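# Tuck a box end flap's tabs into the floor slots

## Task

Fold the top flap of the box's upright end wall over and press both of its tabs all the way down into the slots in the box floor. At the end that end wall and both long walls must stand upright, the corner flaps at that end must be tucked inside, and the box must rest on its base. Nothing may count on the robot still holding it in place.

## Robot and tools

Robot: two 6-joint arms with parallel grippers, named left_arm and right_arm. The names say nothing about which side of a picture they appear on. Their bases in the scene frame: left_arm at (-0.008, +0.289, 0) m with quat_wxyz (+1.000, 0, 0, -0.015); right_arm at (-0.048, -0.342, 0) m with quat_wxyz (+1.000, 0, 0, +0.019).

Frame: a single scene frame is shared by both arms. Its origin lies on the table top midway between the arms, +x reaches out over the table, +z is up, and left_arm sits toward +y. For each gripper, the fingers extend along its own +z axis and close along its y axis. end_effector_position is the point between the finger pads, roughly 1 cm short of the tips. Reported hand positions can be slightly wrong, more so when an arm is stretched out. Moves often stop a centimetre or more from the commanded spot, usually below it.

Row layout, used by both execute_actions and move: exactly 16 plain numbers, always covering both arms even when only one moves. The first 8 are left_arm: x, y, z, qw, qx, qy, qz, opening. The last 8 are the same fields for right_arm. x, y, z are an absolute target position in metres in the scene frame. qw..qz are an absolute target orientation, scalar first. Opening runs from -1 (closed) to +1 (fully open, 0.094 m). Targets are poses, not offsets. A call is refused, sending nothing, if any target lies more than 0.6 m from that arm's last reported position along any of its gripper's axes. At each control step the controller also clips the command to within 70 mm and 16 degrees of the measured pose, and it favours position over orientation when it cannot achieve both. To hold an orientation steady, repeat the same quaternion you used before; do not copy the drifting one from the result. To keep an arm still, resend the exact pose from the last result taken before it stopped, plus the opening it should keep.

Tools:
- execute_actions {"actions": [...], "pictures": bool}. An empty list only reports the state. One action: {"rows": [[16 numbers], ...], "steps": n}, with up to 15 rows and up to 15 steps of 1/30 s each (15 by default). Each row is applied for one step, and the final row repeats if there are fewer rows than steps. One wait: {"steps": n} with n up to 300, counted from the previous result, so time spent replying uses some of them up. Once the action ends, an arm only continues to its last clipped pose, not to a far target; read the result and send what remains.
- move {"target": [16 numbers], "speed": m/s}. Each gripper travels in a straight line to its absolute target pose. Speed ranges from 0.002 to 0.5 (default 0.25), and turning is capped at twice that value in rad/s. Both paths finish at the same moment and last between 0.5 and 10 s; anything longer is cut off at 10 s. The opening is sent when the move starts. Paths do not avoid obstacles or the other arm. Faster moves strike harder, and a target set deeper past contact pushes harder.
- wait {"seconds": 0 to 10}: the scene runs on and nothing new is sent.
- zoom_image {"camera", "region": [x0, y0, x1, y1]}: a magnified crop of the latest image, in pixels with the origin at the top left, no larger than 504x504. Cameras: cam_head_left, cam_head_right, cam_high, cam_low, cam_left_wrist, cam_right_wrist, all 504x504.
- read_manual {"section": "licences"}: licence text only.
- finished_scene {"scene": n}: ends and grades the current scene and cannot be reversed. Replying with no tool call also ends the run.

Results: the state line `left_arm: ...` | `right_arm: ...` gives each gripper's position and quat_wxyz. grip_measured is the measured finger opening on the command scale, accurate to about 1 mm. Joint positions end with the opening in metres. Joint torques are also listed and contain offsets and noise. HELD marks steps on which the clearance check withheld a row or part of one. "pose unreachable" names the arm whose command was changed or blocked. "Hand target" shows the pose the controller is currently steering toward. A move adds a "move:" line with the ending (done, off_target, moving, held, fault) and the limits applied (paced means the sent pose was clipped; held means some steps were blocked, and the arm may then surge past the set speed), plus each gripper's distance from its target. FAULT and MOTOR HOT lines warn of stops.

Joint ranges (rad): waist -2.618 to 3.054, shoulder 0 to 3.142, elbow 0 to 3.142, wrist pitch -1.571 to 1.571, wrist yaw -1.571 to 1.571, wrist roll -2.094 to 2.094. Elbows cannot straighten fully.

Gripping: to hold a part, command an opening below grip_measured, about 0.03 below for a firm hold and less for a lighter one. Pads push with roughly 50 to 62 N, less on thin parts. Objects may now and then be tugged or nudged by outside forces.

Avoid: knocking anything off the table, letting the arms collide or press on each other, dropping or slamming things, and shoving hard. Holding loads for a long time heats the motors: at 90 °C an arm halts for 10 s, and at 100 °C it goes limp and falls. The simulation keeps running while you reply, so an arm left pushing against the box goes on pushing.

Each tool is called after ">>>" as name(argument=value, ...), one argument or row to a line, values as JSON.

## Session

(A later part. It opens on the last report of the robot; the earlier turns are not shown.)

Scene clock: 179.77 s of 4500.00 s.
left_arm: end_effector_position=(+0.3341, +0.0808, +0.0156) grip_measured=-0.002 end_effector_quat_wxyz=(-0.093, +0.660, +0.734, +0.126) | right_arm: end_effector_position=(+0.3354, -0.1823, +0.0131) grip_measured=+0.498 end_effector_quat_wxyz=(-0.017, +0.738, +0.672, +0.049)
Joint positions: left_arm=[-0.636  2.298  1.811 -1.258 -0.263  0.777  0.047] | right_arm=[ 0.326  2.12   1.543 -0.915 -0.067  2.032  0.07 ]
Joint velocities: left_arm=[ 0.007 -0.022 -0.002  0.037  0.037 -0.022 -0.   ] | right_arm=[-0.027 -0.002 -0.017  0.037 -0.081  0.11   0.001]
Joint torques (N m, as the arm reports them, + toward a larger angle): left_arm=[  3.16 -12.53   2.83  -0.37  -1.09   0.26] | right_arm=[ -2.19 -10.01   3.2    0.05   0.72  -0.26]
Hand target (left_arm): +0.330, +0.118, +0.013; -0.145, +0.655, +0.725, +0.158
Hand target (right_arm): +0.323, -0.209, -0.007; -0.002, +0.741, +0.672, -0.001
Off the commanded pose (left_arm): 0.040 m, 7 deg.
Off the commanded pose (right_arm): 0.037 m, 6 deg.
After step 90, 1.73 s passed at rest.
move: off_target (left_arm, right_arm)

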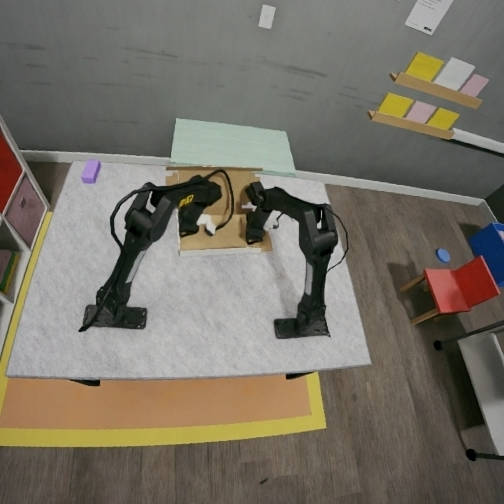

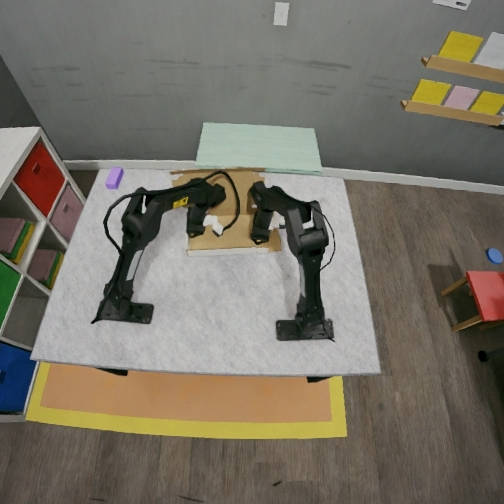

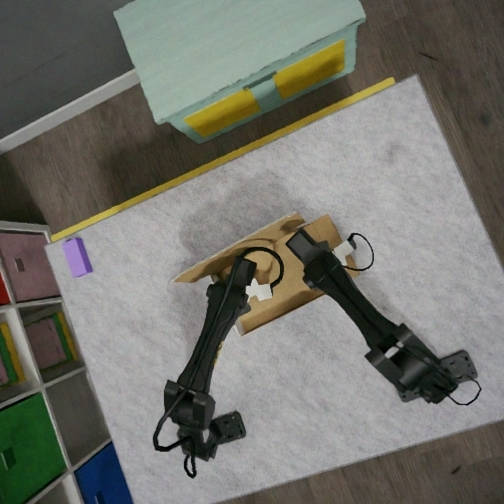

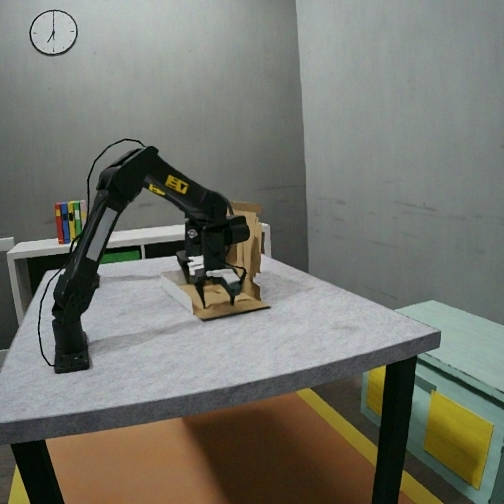

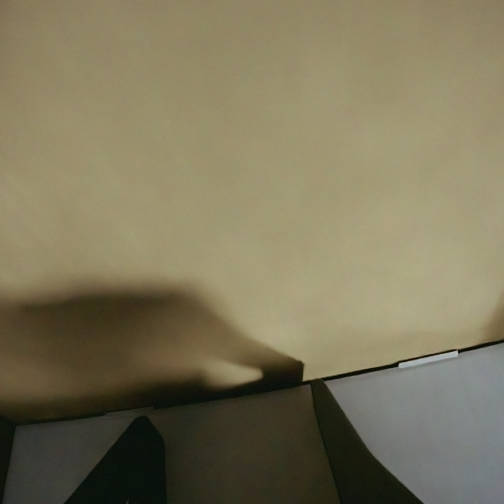

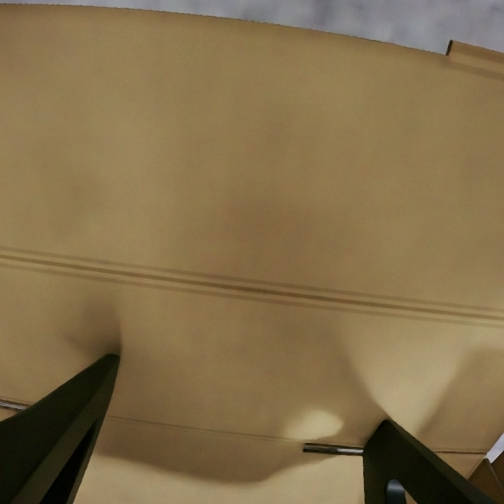

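>>> move(
  target=[0.33,0.06,0.04,-0.1,0.66,0.73,0.13,0,0.324,-0.19,0.06,0,0.74,0.67,0,0.5],
  speed=0.08,
)

>>> move(
  target=[0.31,0.10,0.15,0,0.66,0.75,0,0,0.25,-0.25,0.15,0,0.74,0.67,0,0.5],
)

>>> move(
  target=[0.30,0.17,0.13,0,0.68,0.73,0,0,0.25,-0.25,0.15,0,0.74,0.67,0,0.5],
)

>>> zoom_image(
  camera="cam_head_left",
  region=[150,170,290,270],
)

>>> zoom_image(
  camera="cam_low",
  region=[140,180,290,330],
)

Scene clock: 187.40 s of 4500.00 s.
left_arm: end_effector_position=(+0.3297, +0.0617, +0.0393) grip_measured=-0.002 end_effector_quat_wxyz=(-0.096, +0.663, +0.732, +0.127) | right_arm: end_effector_position=(+0.3185, -0.1933, +0.0435) grip_measured=+0.498 end_effector_quat_wxyz=(-0.014, +0.742, +0.670, -0.014)
Joint positions: left_arm=[-0.678  2.325  1.95  -1.386 -0.26   0.74   0.047] | right_arm=[ 0.338  2.12   1.673 -1.159 -0.016  2.048  0.07 ]
Joint velocities: left_arm=[-0.012  0.017 -0.017  0.037  0.051 -0.007  0.   ] | right_arm=[ 0.007 -0.002 -0.002 -0.007  0.037 -0.022  0.   ]
Joint torques (N m, as the arm reports them, + toward a larger angle): left_arm=[ -0.52 -11.79   9.05  -0.13  -0.25  -0.04] | right_arm=[  0.93 -13.9   10.47  -0.19   0.15   0.06]
Hand target (left_arm): +0.330, +0.060, +0.040; -0.100, +0.662, +0.732, +0.130
Hand target (right_arm): +0.324, -0.190, +0.060; -0.001, +0.741, +0.671, +0.000
Off the commanded pose (left_arm): 0.002 m, 1 deg.
Off the commanded pose (right_arm): 0.018 m, 2 deg.
After step 90, 3.40 s passed at rest.
move: off_target (right_arm)

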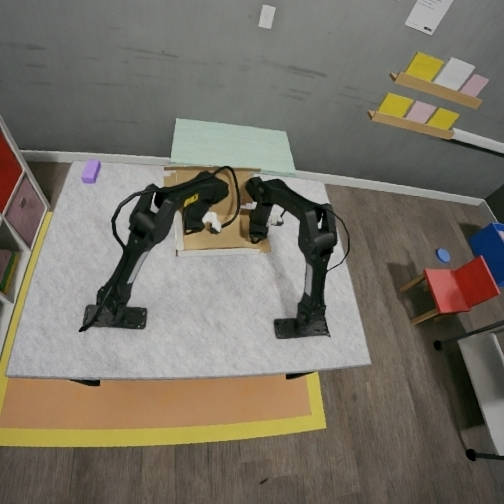

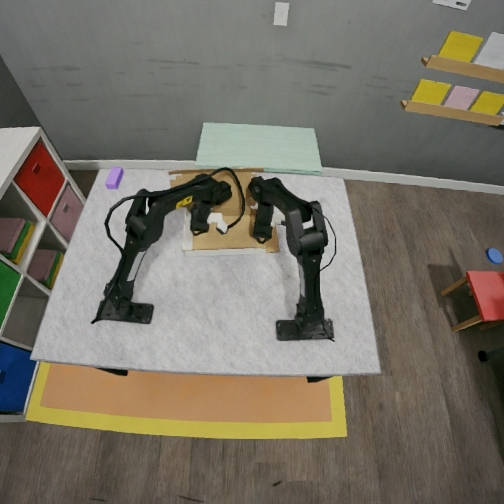

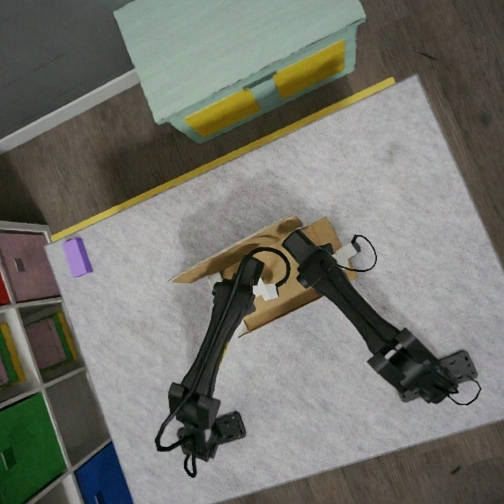

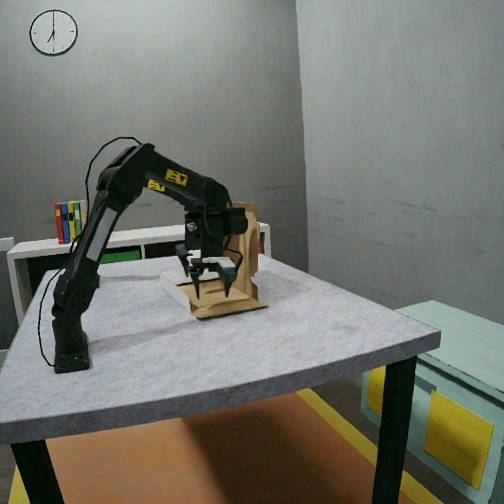

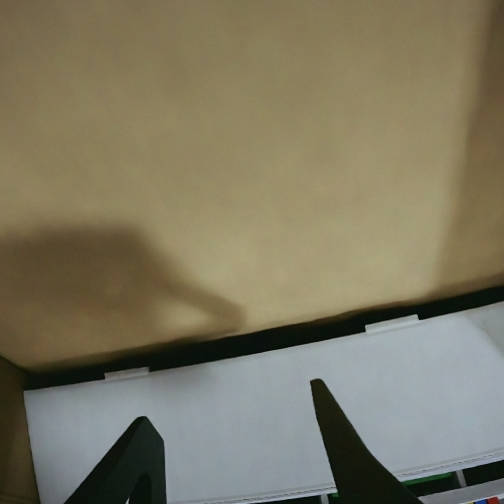

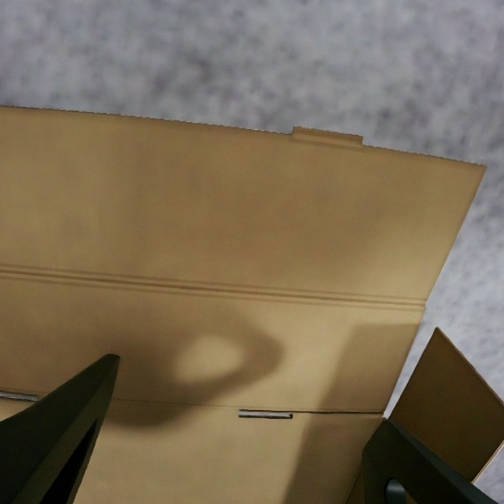

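Scene clock: 188.63 s of 4500.00 s.
left_arm: end_effector_position=(+0.3197, +0.0987, +0.1529) grip_measured=-0.002 end_effector_quat_wxyz=(+0.012, +0.658, +0.753, +0.013) | right_arm: end_effector_position=(+0.2566, -0.2416, +0.1514) grip_measured=+0.498 end_effector_quat_wxyz=(-0.002, +0.741, +0.672, +0.012)
Joint positions: left_arm=[-0.509  1.972  1.89  -1.46  -0.021  0.898  0.047] | right_arm=[ 0.271  1.74   1.584 -1.394 -0.013  1.978  0.07 ]
Joint velocities: left_arm=[-0.012  0.017 -0.017 -0.022 -0.051 -0.051  0.   ] | right_arm=[-0.002 -0.007  0.002  0.007  0.022 -0.007 -0.   ]
Joint torques (N m, as the arm reports them, + toward a larger angle): left_arm=[ -0.1  -10.35   6.75   0.24   0.15   0.16] | right_arm=[-0.86 -9.36  6.05 -0.08  0.14 -0.11]
Hand target (left_arm): +0.312, +0.100, +0.152; +0.000, +0.661, +0.750, +0.001
Hand target (right_arm): +0.250, -0.249, +0.151; +0.000, +0.741, +0.671, -0.000
Off the commanded pose (left_arm): 0.010 m, 2 deg.
Off the commanded pose (right_arm): 0.011 m, 1 deg.
move: off_target (right_arm)

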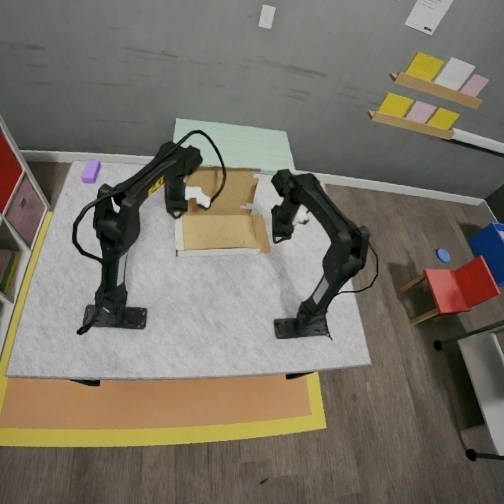

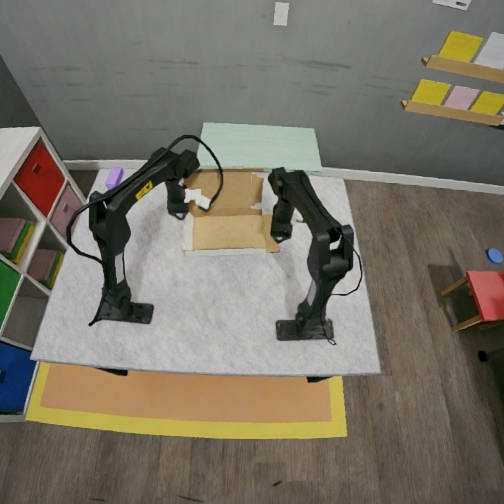

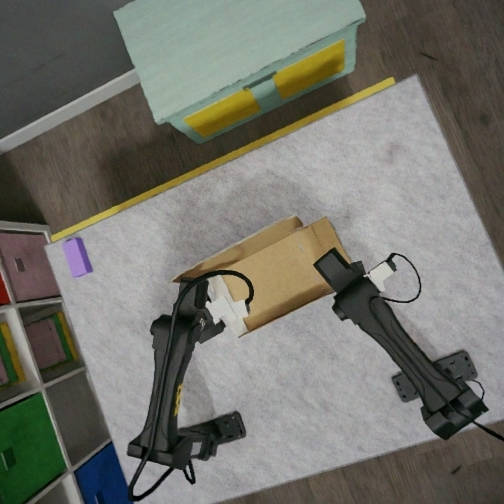

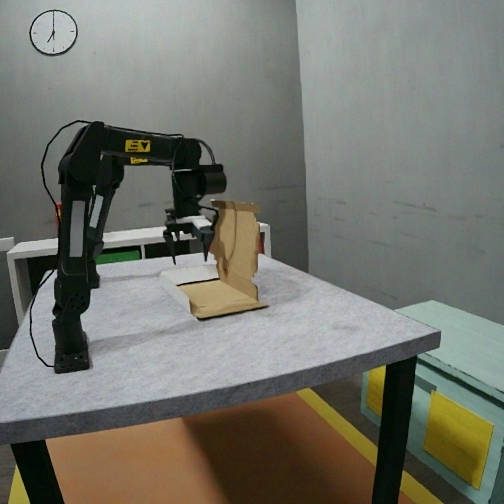

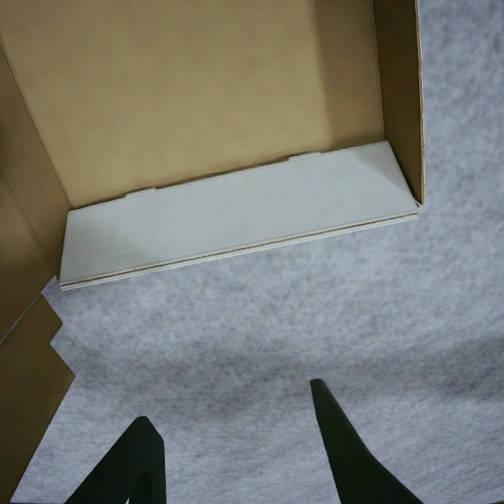

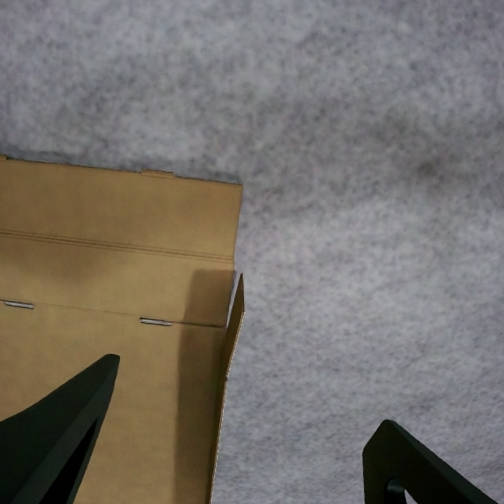

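Scene clock: 189.63 s of 4500.00 s.
left_arm: end_effector_position=(+0.3037, +0.1731, +0.1313) grip_measured=-0.002 end_effector_quat_wxyz=(-0.007, +0.678, +0.735, +0.008) | right_arm: end_effector_position=(+0.2566, -0.2416, +0.1514) grip_measured=+0.498 end_effector_quat_wxyz=(-0.002, +0.740, +0.672, +0.012)
Joint positions: left_arm=[-0.34   1.811  1.59  -1.357 -0.019  1.121  0.047] | right_arm=[ 0.271  1.74   1.584 -1.394 -0.013  1.976  0.07 ]
Joint velocities: left_arm=[-0.012  0.007 -0.002  0.022 -0.037 -0.022 -0.   ] | right_arm=[ 0.002 -0.007 -0.002 -0.051  0.007  0.022 -0.002]
Joint torques (N m, as the arm reports them, + toward a larger angle): left_arm=[  0.09 -10.12   5.16   0.46   0.17   0.13] | right_arm=[-1.04 -9.44  5.4  -0.04  0.12 -0.11]
Hand target (left_arm): +0.301, +0.171, +0.131; +0.000, +0.682, +0.732, +0.001
Hand target (right_arm): +0.250, -0.250, +0.150; -0.000, +0.741, +0.671, -0.000
Off the commanded pose (left_arm): 0.005 m, 1 deg.
Off the commanded pose (right_arm): 0.011 m, 1 deg.
move: off_target (right_arm)

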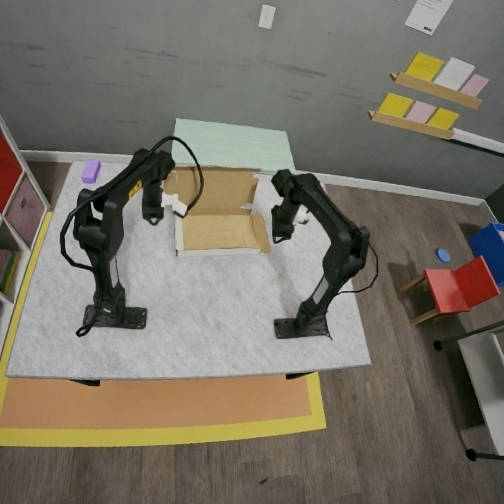

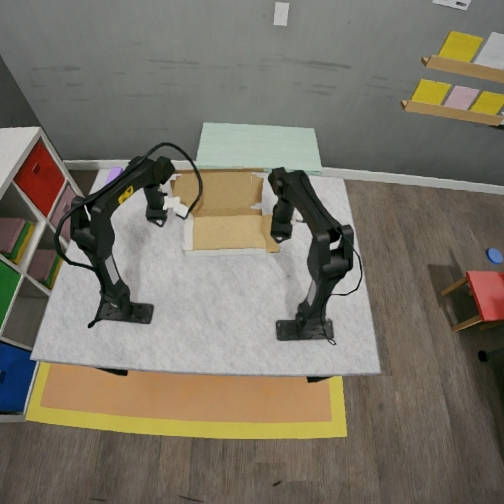

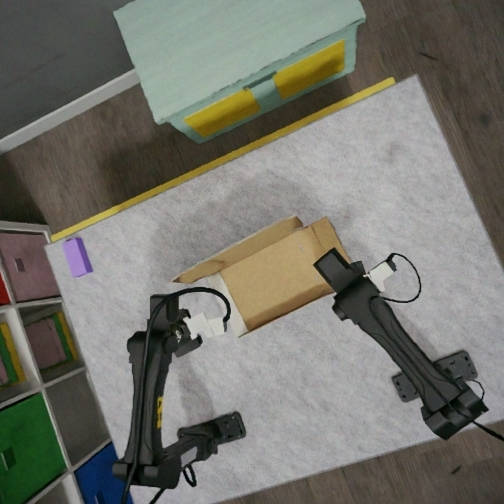

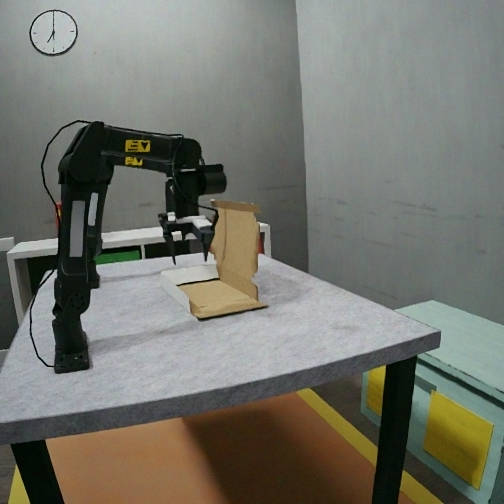

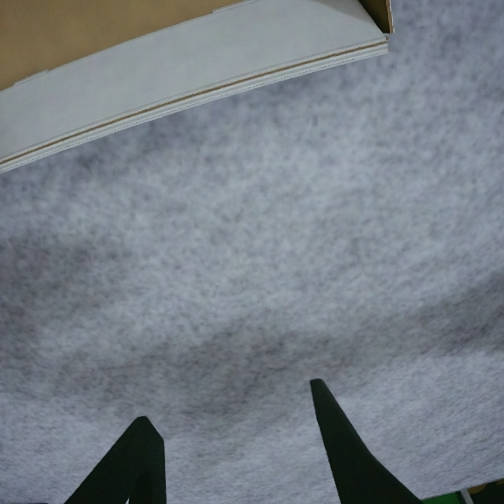

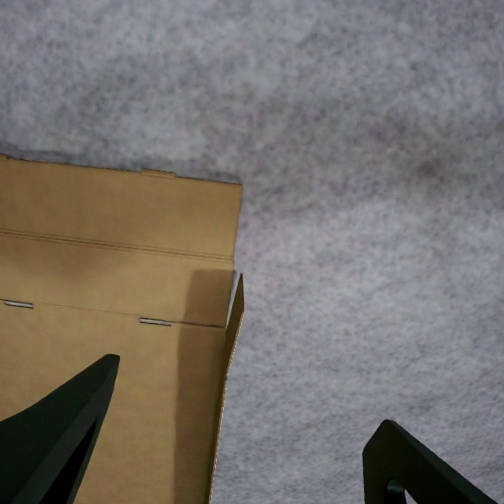

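Region (150, 170, 290, 270) of cam_head_left's 504x504 image, scaled by 3.600, with more detail than that image has; it fills the top 360 rows of this view, and the rest is white.

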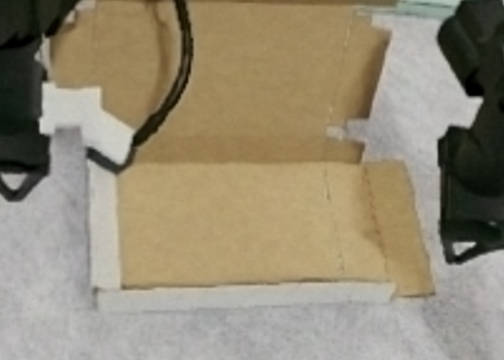

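Region (140, 180, 290, 330) of cam_low's 504x504 image, scaled by 3.360, with more detail than that image has.

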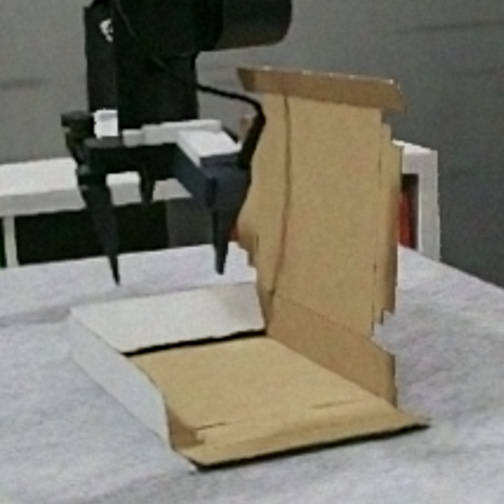

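>>> move(
  target=[0.31,0.17,0.13,0,0,1,0,0,0.27,-0.15,0.15,-0.1,0.66,0.73,0.12,0],
)

>>> move(
  target=[0.32,0.15,0.10,0,-0.72,0.69,0,0,0.31,-0.06,0.11,-0.145,0.653,0.725,0.16,0],
  speed=0.15,
)

Scene clock: 199.47 s of 4500.00 s.
left_arm: end_effector_position=(+0.3035, +0.1712, +0.1313) grip_measured=-0.002 end_effector_quat_wxyz=(-0.001, +0.010, +1.000, +0.006) | right_arm: end_effector_position=(+0.2631, -0.1587, +0.1420) grip_measured=+0.002 end_effector_quat_wxyz=(-0.102, +0.672, +0.726, +0.105)
Joint positions: left_arm=[-0.34   1.811  1.59  -1.355 -0.01  -0.349  0.047] | right_arm=[ 0.359  1.798  1.584 -1.247 -0.272  1.907  0.047]
Joint velocities: left_arm=[-0.007  0.002 -0.002 -0.022  0.022  0.022 -0.   ] | right_arm=[ 0.002  0.012 -0.002 -0.051 -0.066 -0.095  0.   ]
Joint torques (N m, as the arm reports them, + toward a larger angle): left_arm=[ 0.75 -7.36  8.8   0.43  0.12 -0.07] | right_arm=[ 1.01 -8.26 11.63  0.33 -0.3  -0.11]
Hand target (left_arm): +0.310, +0.170, +0.130; +0.000, +0.000, +1.000, -0.000
Hand target (right_arm): +0.270, -0.150, +0.150; -0.099, +0.662, +0.733, +0.122
Off the commanded pose (left_arm): 0.007 m, 1 deg.
Off the commanded pose (right_arm): 0.014 m, 2 deg.
After step 90, 3.27 s passed at rest.
move: off_target (right_arm)

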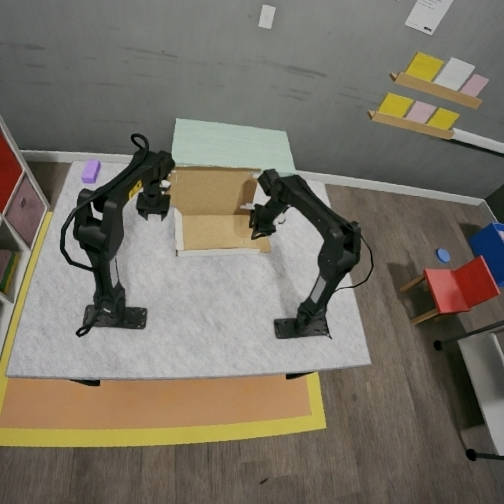

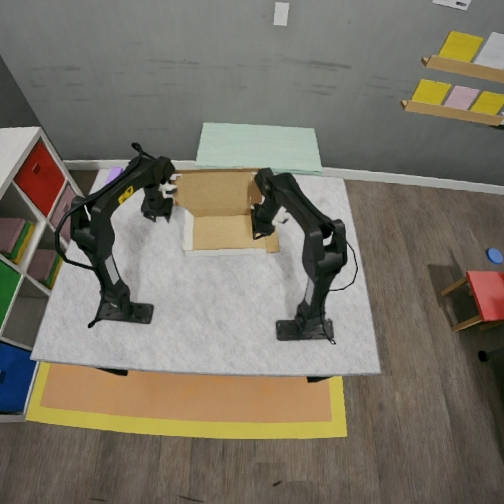

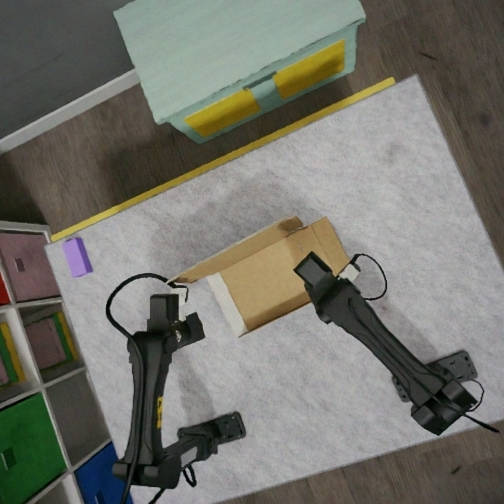

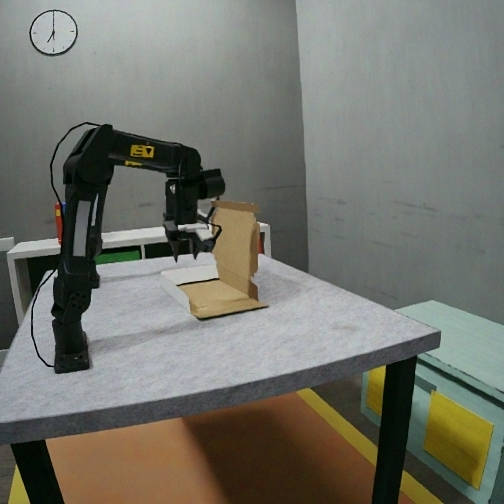

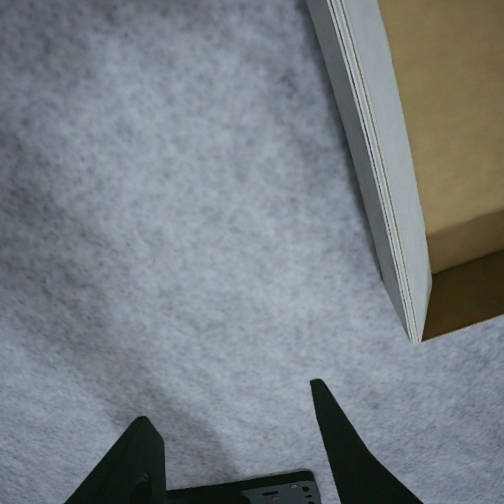

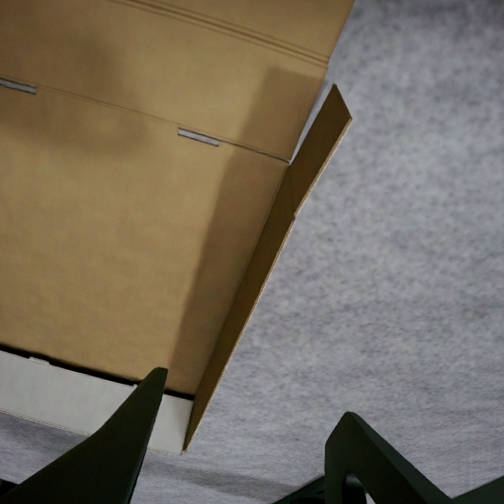

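Scene clock: 205.40 s of 4500.00 s.
left_arm: end_effector_position=(+0.3216, +0.1524, +0.1076) grip_measured=-0.002 end_effector_quat_wxyz=(-0.004, +0.721, -0.693, +0.007) | right_arm: end_effector_position=(+0.3061, -0.0699, +0.1022) grip_measured=+0.002 end_effector_quat_wxyz=(-0.143, +0.659, +0.724, +0.147)
Joint positions: left_arm=[-0.367  1.884  1.59  -1.26  -0.002 -2.006  0.047] | right_arm=[ 0.472  2.059  1.749 -1.062 -0.364  2.024  0.047]
Joint velocities: left_arm=[-0.007 -0.007 -0.017  0.066 -0.066 -0.095 -0.002] | right_arm=[-0.007 -0.002  0.012  0.022  0.022  0.066  0.001]
Joint torques (N m, as the arm reports them, + toward a larger angle): left_arm=[-0.71 -8.46  6.06  0.49  0.02 -0.02] | right_arm=[  1.01 -11.23  11.14   0.48  -0.37   0.05]
Hand target (left_arm): +0.319, +0.150, +0.100; +0.000, +0.722, -0.692, -0.000
Hand target (right_arm): +0.310, -0.060, +0.109; -0.145, +0.653, +0.725, +0.161
Off the commanded pose (left_arm): 0.008 m, 1 deg.
Off the commanded pose (right_arm): 0.013 m, 2 deg.
move: off_target (right_arm)

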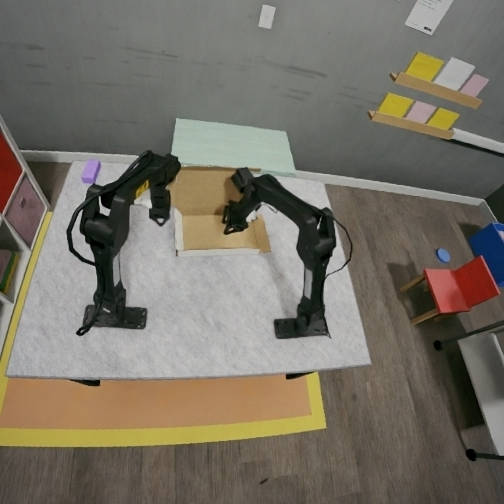

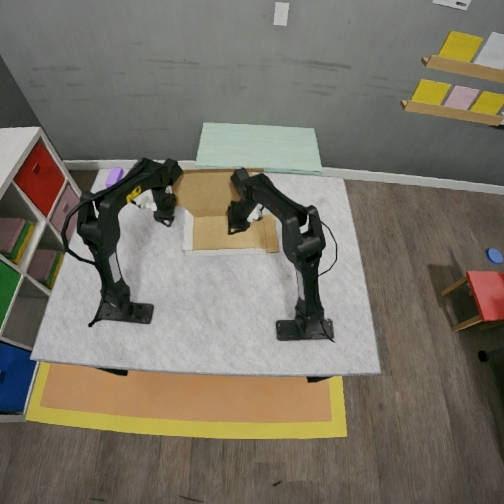

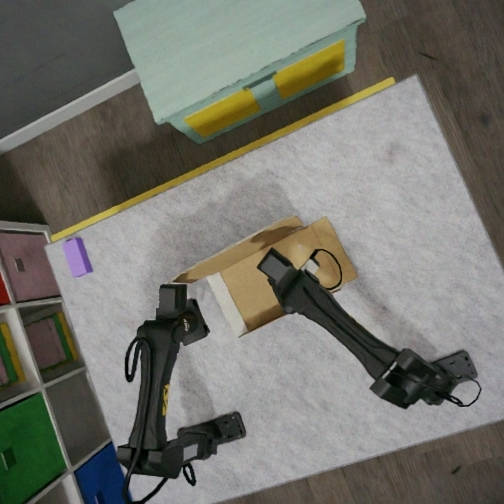

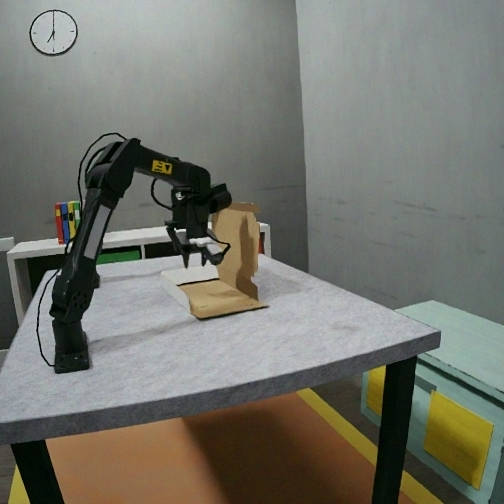

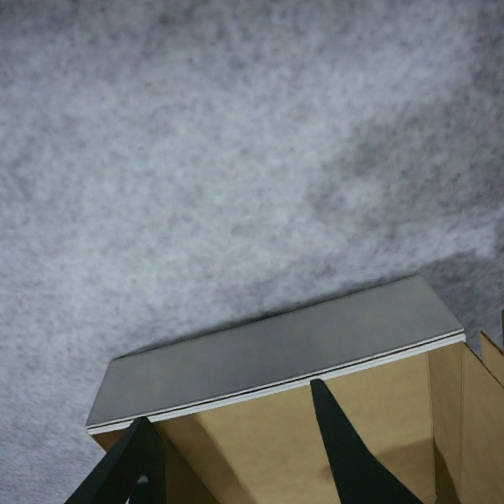

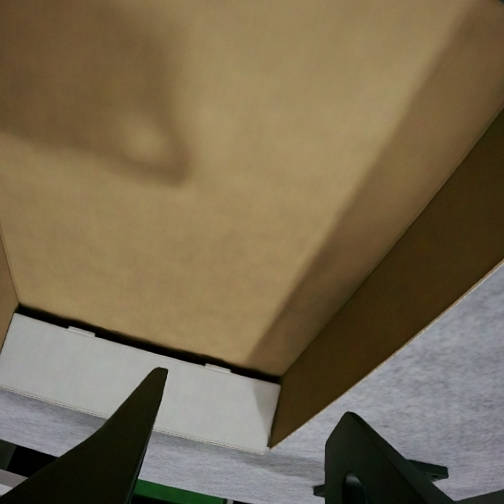

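>>> move(
  target=[0.325,0.145,0.022,0,-0.72,0.69,0,0,0.33,0.0,0.05,-0.145,0.653,0.725,0.16,0],
  speed=0.08,
)

>>> zoom_image(
  camera="cam_head_left",
  region=[140,170,280,270],
)

Scene clock: 212.10 s of 4500.00 s.
left_arm: end_effector_position=(+0.3288, +0.1465, +0.0294) grip_measured=-0.002 end_effector_quat_wxyz=(-0.004, +0.721, -0.692, +0.007) | right_arm: end_effector_position=(+0.3260, -0.0095, +0.0407) grip_measured=+0.002 end_effector_quat_wxyz=(-0.151, +0.642, +0.737, +0.144)
Joint positions: left_arm=[-0.374  1.977  1.401 -0.979 -0.002 -2.015  0.047] | right_arm=[ 0.559  2.309  1.903 -0.951 -0.365  2.071  0.047]
Joint velocities: left_arm=[ 0.022 -0.002 -0.002 -0.007 -0.007 -0.037  0.   ] | right_arm=[-0.022  0.012 -0.012  0.037 -0.037 -0.051 -0.   ]
Joint torques (N m, as the arm reports them, + toward a larger angle): left_arm=[-0.74 -9.43  5.23  0.48  0.   -0.04] | right_arm=[  0.83 -13.88  11.05   0.47  -0.32   0.04]
Hand target (left_arm): +0.324, +0.145, +0.022; +0.000, +0.722, -0.692, -0.000
Hand target (right_arm): +0.330, -0.001, +0.050; -0.151, +0.638, +0.738, +0.158
Off the commanded pose (left_arm): 0.008 m, 1 deg.
Off the commanded pose (right_arm): 0.014 m, 3 deg.
joint sent to its limit (right arm) — the command would take joint 6 (wrist roll) past its upper limit, so that joint was sent only as far as its limit.
After step 90, 2.10 s passed at rest.
move: off_target (right_arm)

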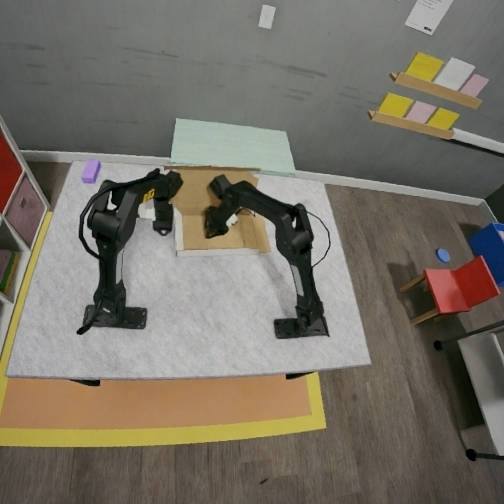

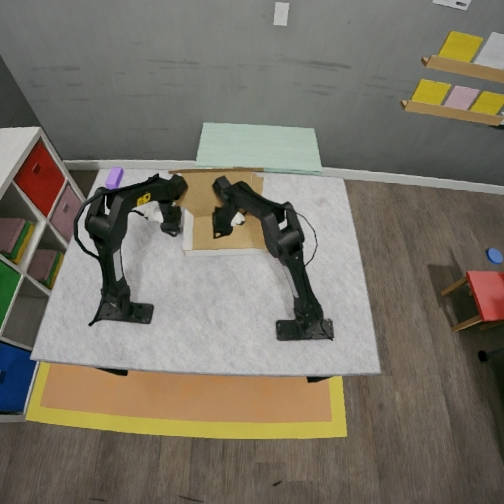

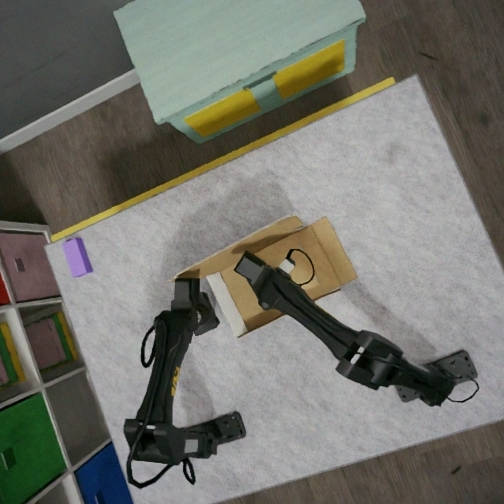

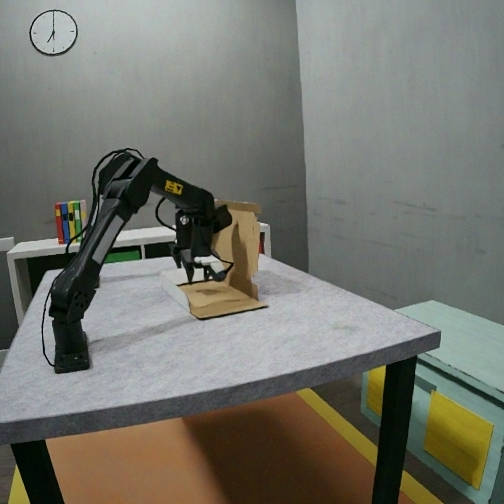

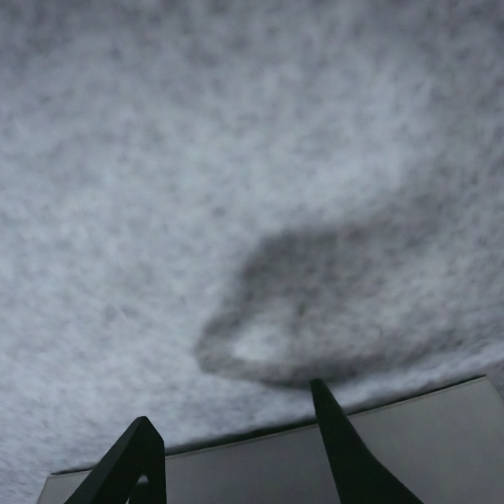

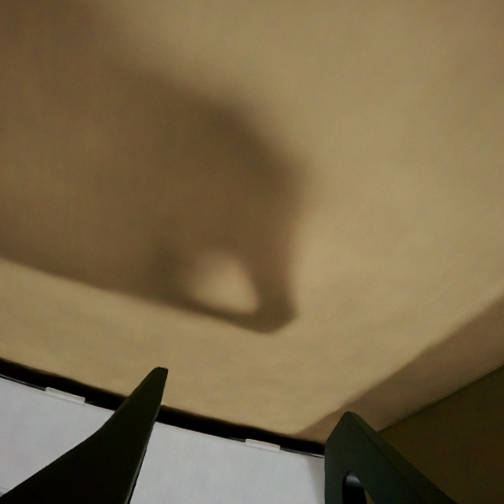

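Region (140, 170, 280, 270) of cam_head_left's 504x504 image, scaled by 3.600, with more detail than that image has; it fills the top 360 rows of this view, and the rest is white.

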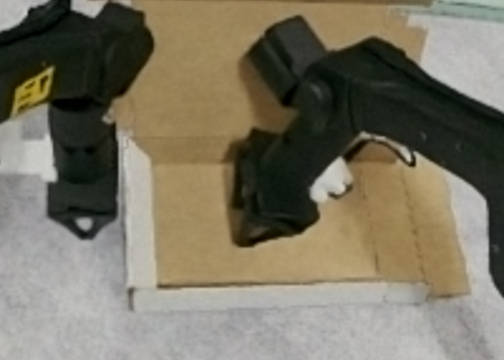

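>>> move(
  target=[0.325,0.128,0.02,0,-0.72,0.69,0,0,0.352,0.045,0.04,-0.145,0.653,0.725,0.16,0.3],
  speed=0.04,
)

>>> zoom_image(
  camera="cam_head_left",
  region=[140,170,280,270],
)

Scene clock: 219.43 s of 4500.00 s.
left_arm: end_effector_position=(+0.3207, +0.1330, +0.0208) grip_measured=-0.002 end_effector_quat_wxyz=(+0.001, +0.721, -0.693, -0.004) | right_arm: end_effector_position=(+0.3552, +0.0391, +0.0341) grip_measured=+0.298 end_effector_quat_wxyz=(-0.150, +0.623, +0.752, +0.159)
Joint positions: left_arm=[-0.417  2.002  1.401 -0.978 -0.002 -2.057  0.047] | right_arm=[ 0.603  2.558  2.316 -1.077 -0.365  2.071  0.061]
Joint velocities: left_arm=[ 0.002  0.012 -0.012  0.081  0.037  0.037  0.   ] | right_arm=[-0.002  0.022  0.046 -0.081  0.007 -0.051 -0.   ]
Joint torques (N m, as the arm reports them, + toward a larger angle): left_arm=[-0.78 -9.2   8.36  0.39  0.02 -0.03] | right_arm=[  0.88 -15.46  11.18   0.34  -0.31   0.04]
Hand target (left_arm): +0.325, +0.128, +0.020; +0.000, +0.722, -0.692, +0.000
Hand target (right_arm): +0.352, +0.044, +0.039; -0.154, +0.621, +0.752, +0.158
Off the commanded pose (left_arm): 0.007 m, 1 deg.
Off the commanded pose (right_arm): 0.009 m, 5 deg.
joint sent to its limit (right arm) — the command would take joint 6 (wrist roll) past its upper limit, so that joint was sent only as far as its limit.
After step 90, 2.57 s passed at rest.
move: off_target (right_arm)

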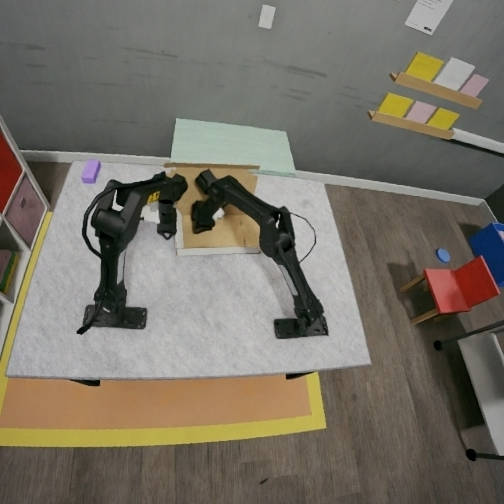

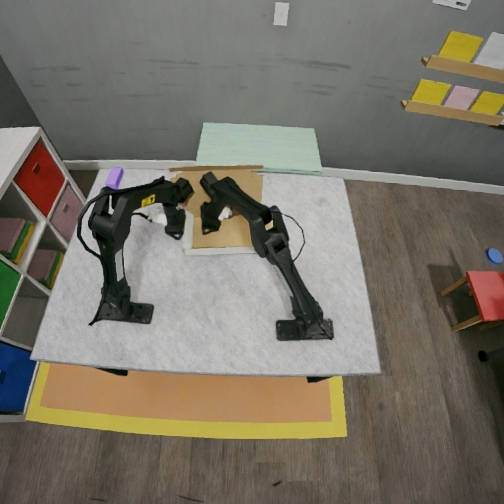

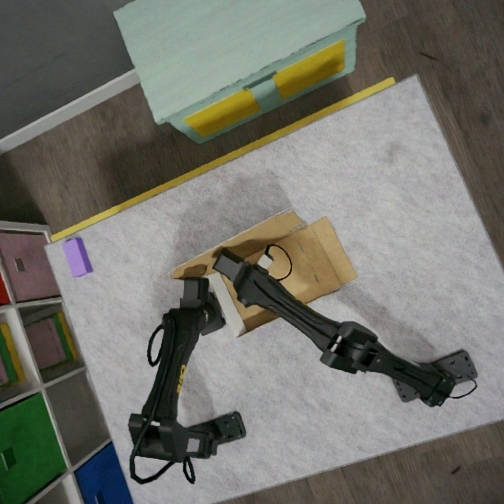

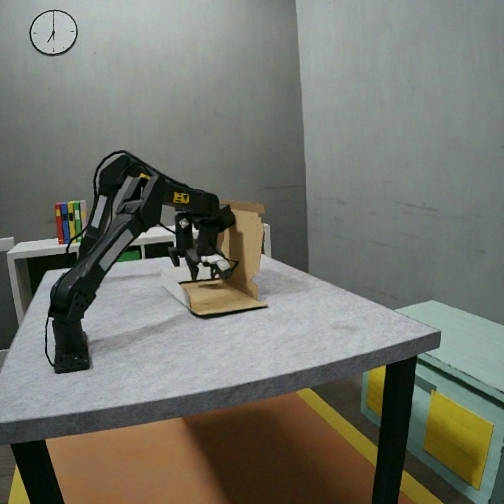

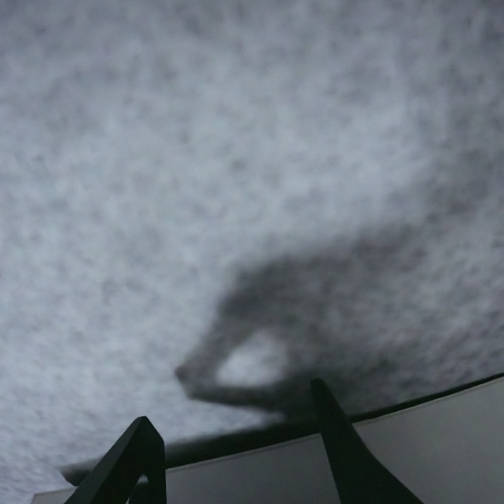

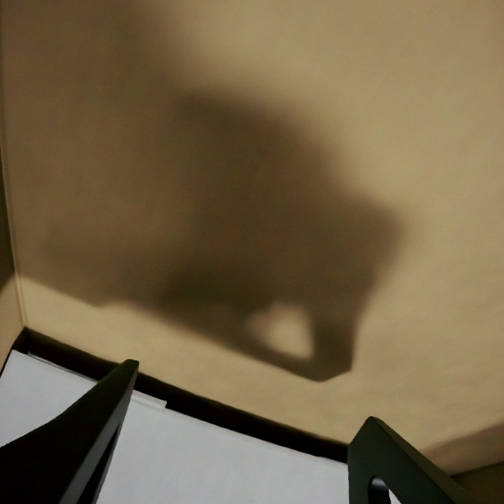

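Region (140, 170, 280, 270) of cam_head_left's 504x504 image, scaled by 3.600, with more detail than that image has; it fills the top 360 rows of this view, and the rest is white.

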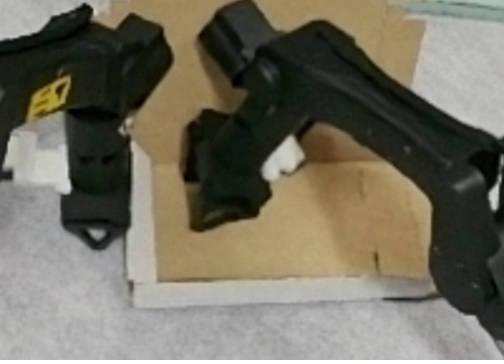

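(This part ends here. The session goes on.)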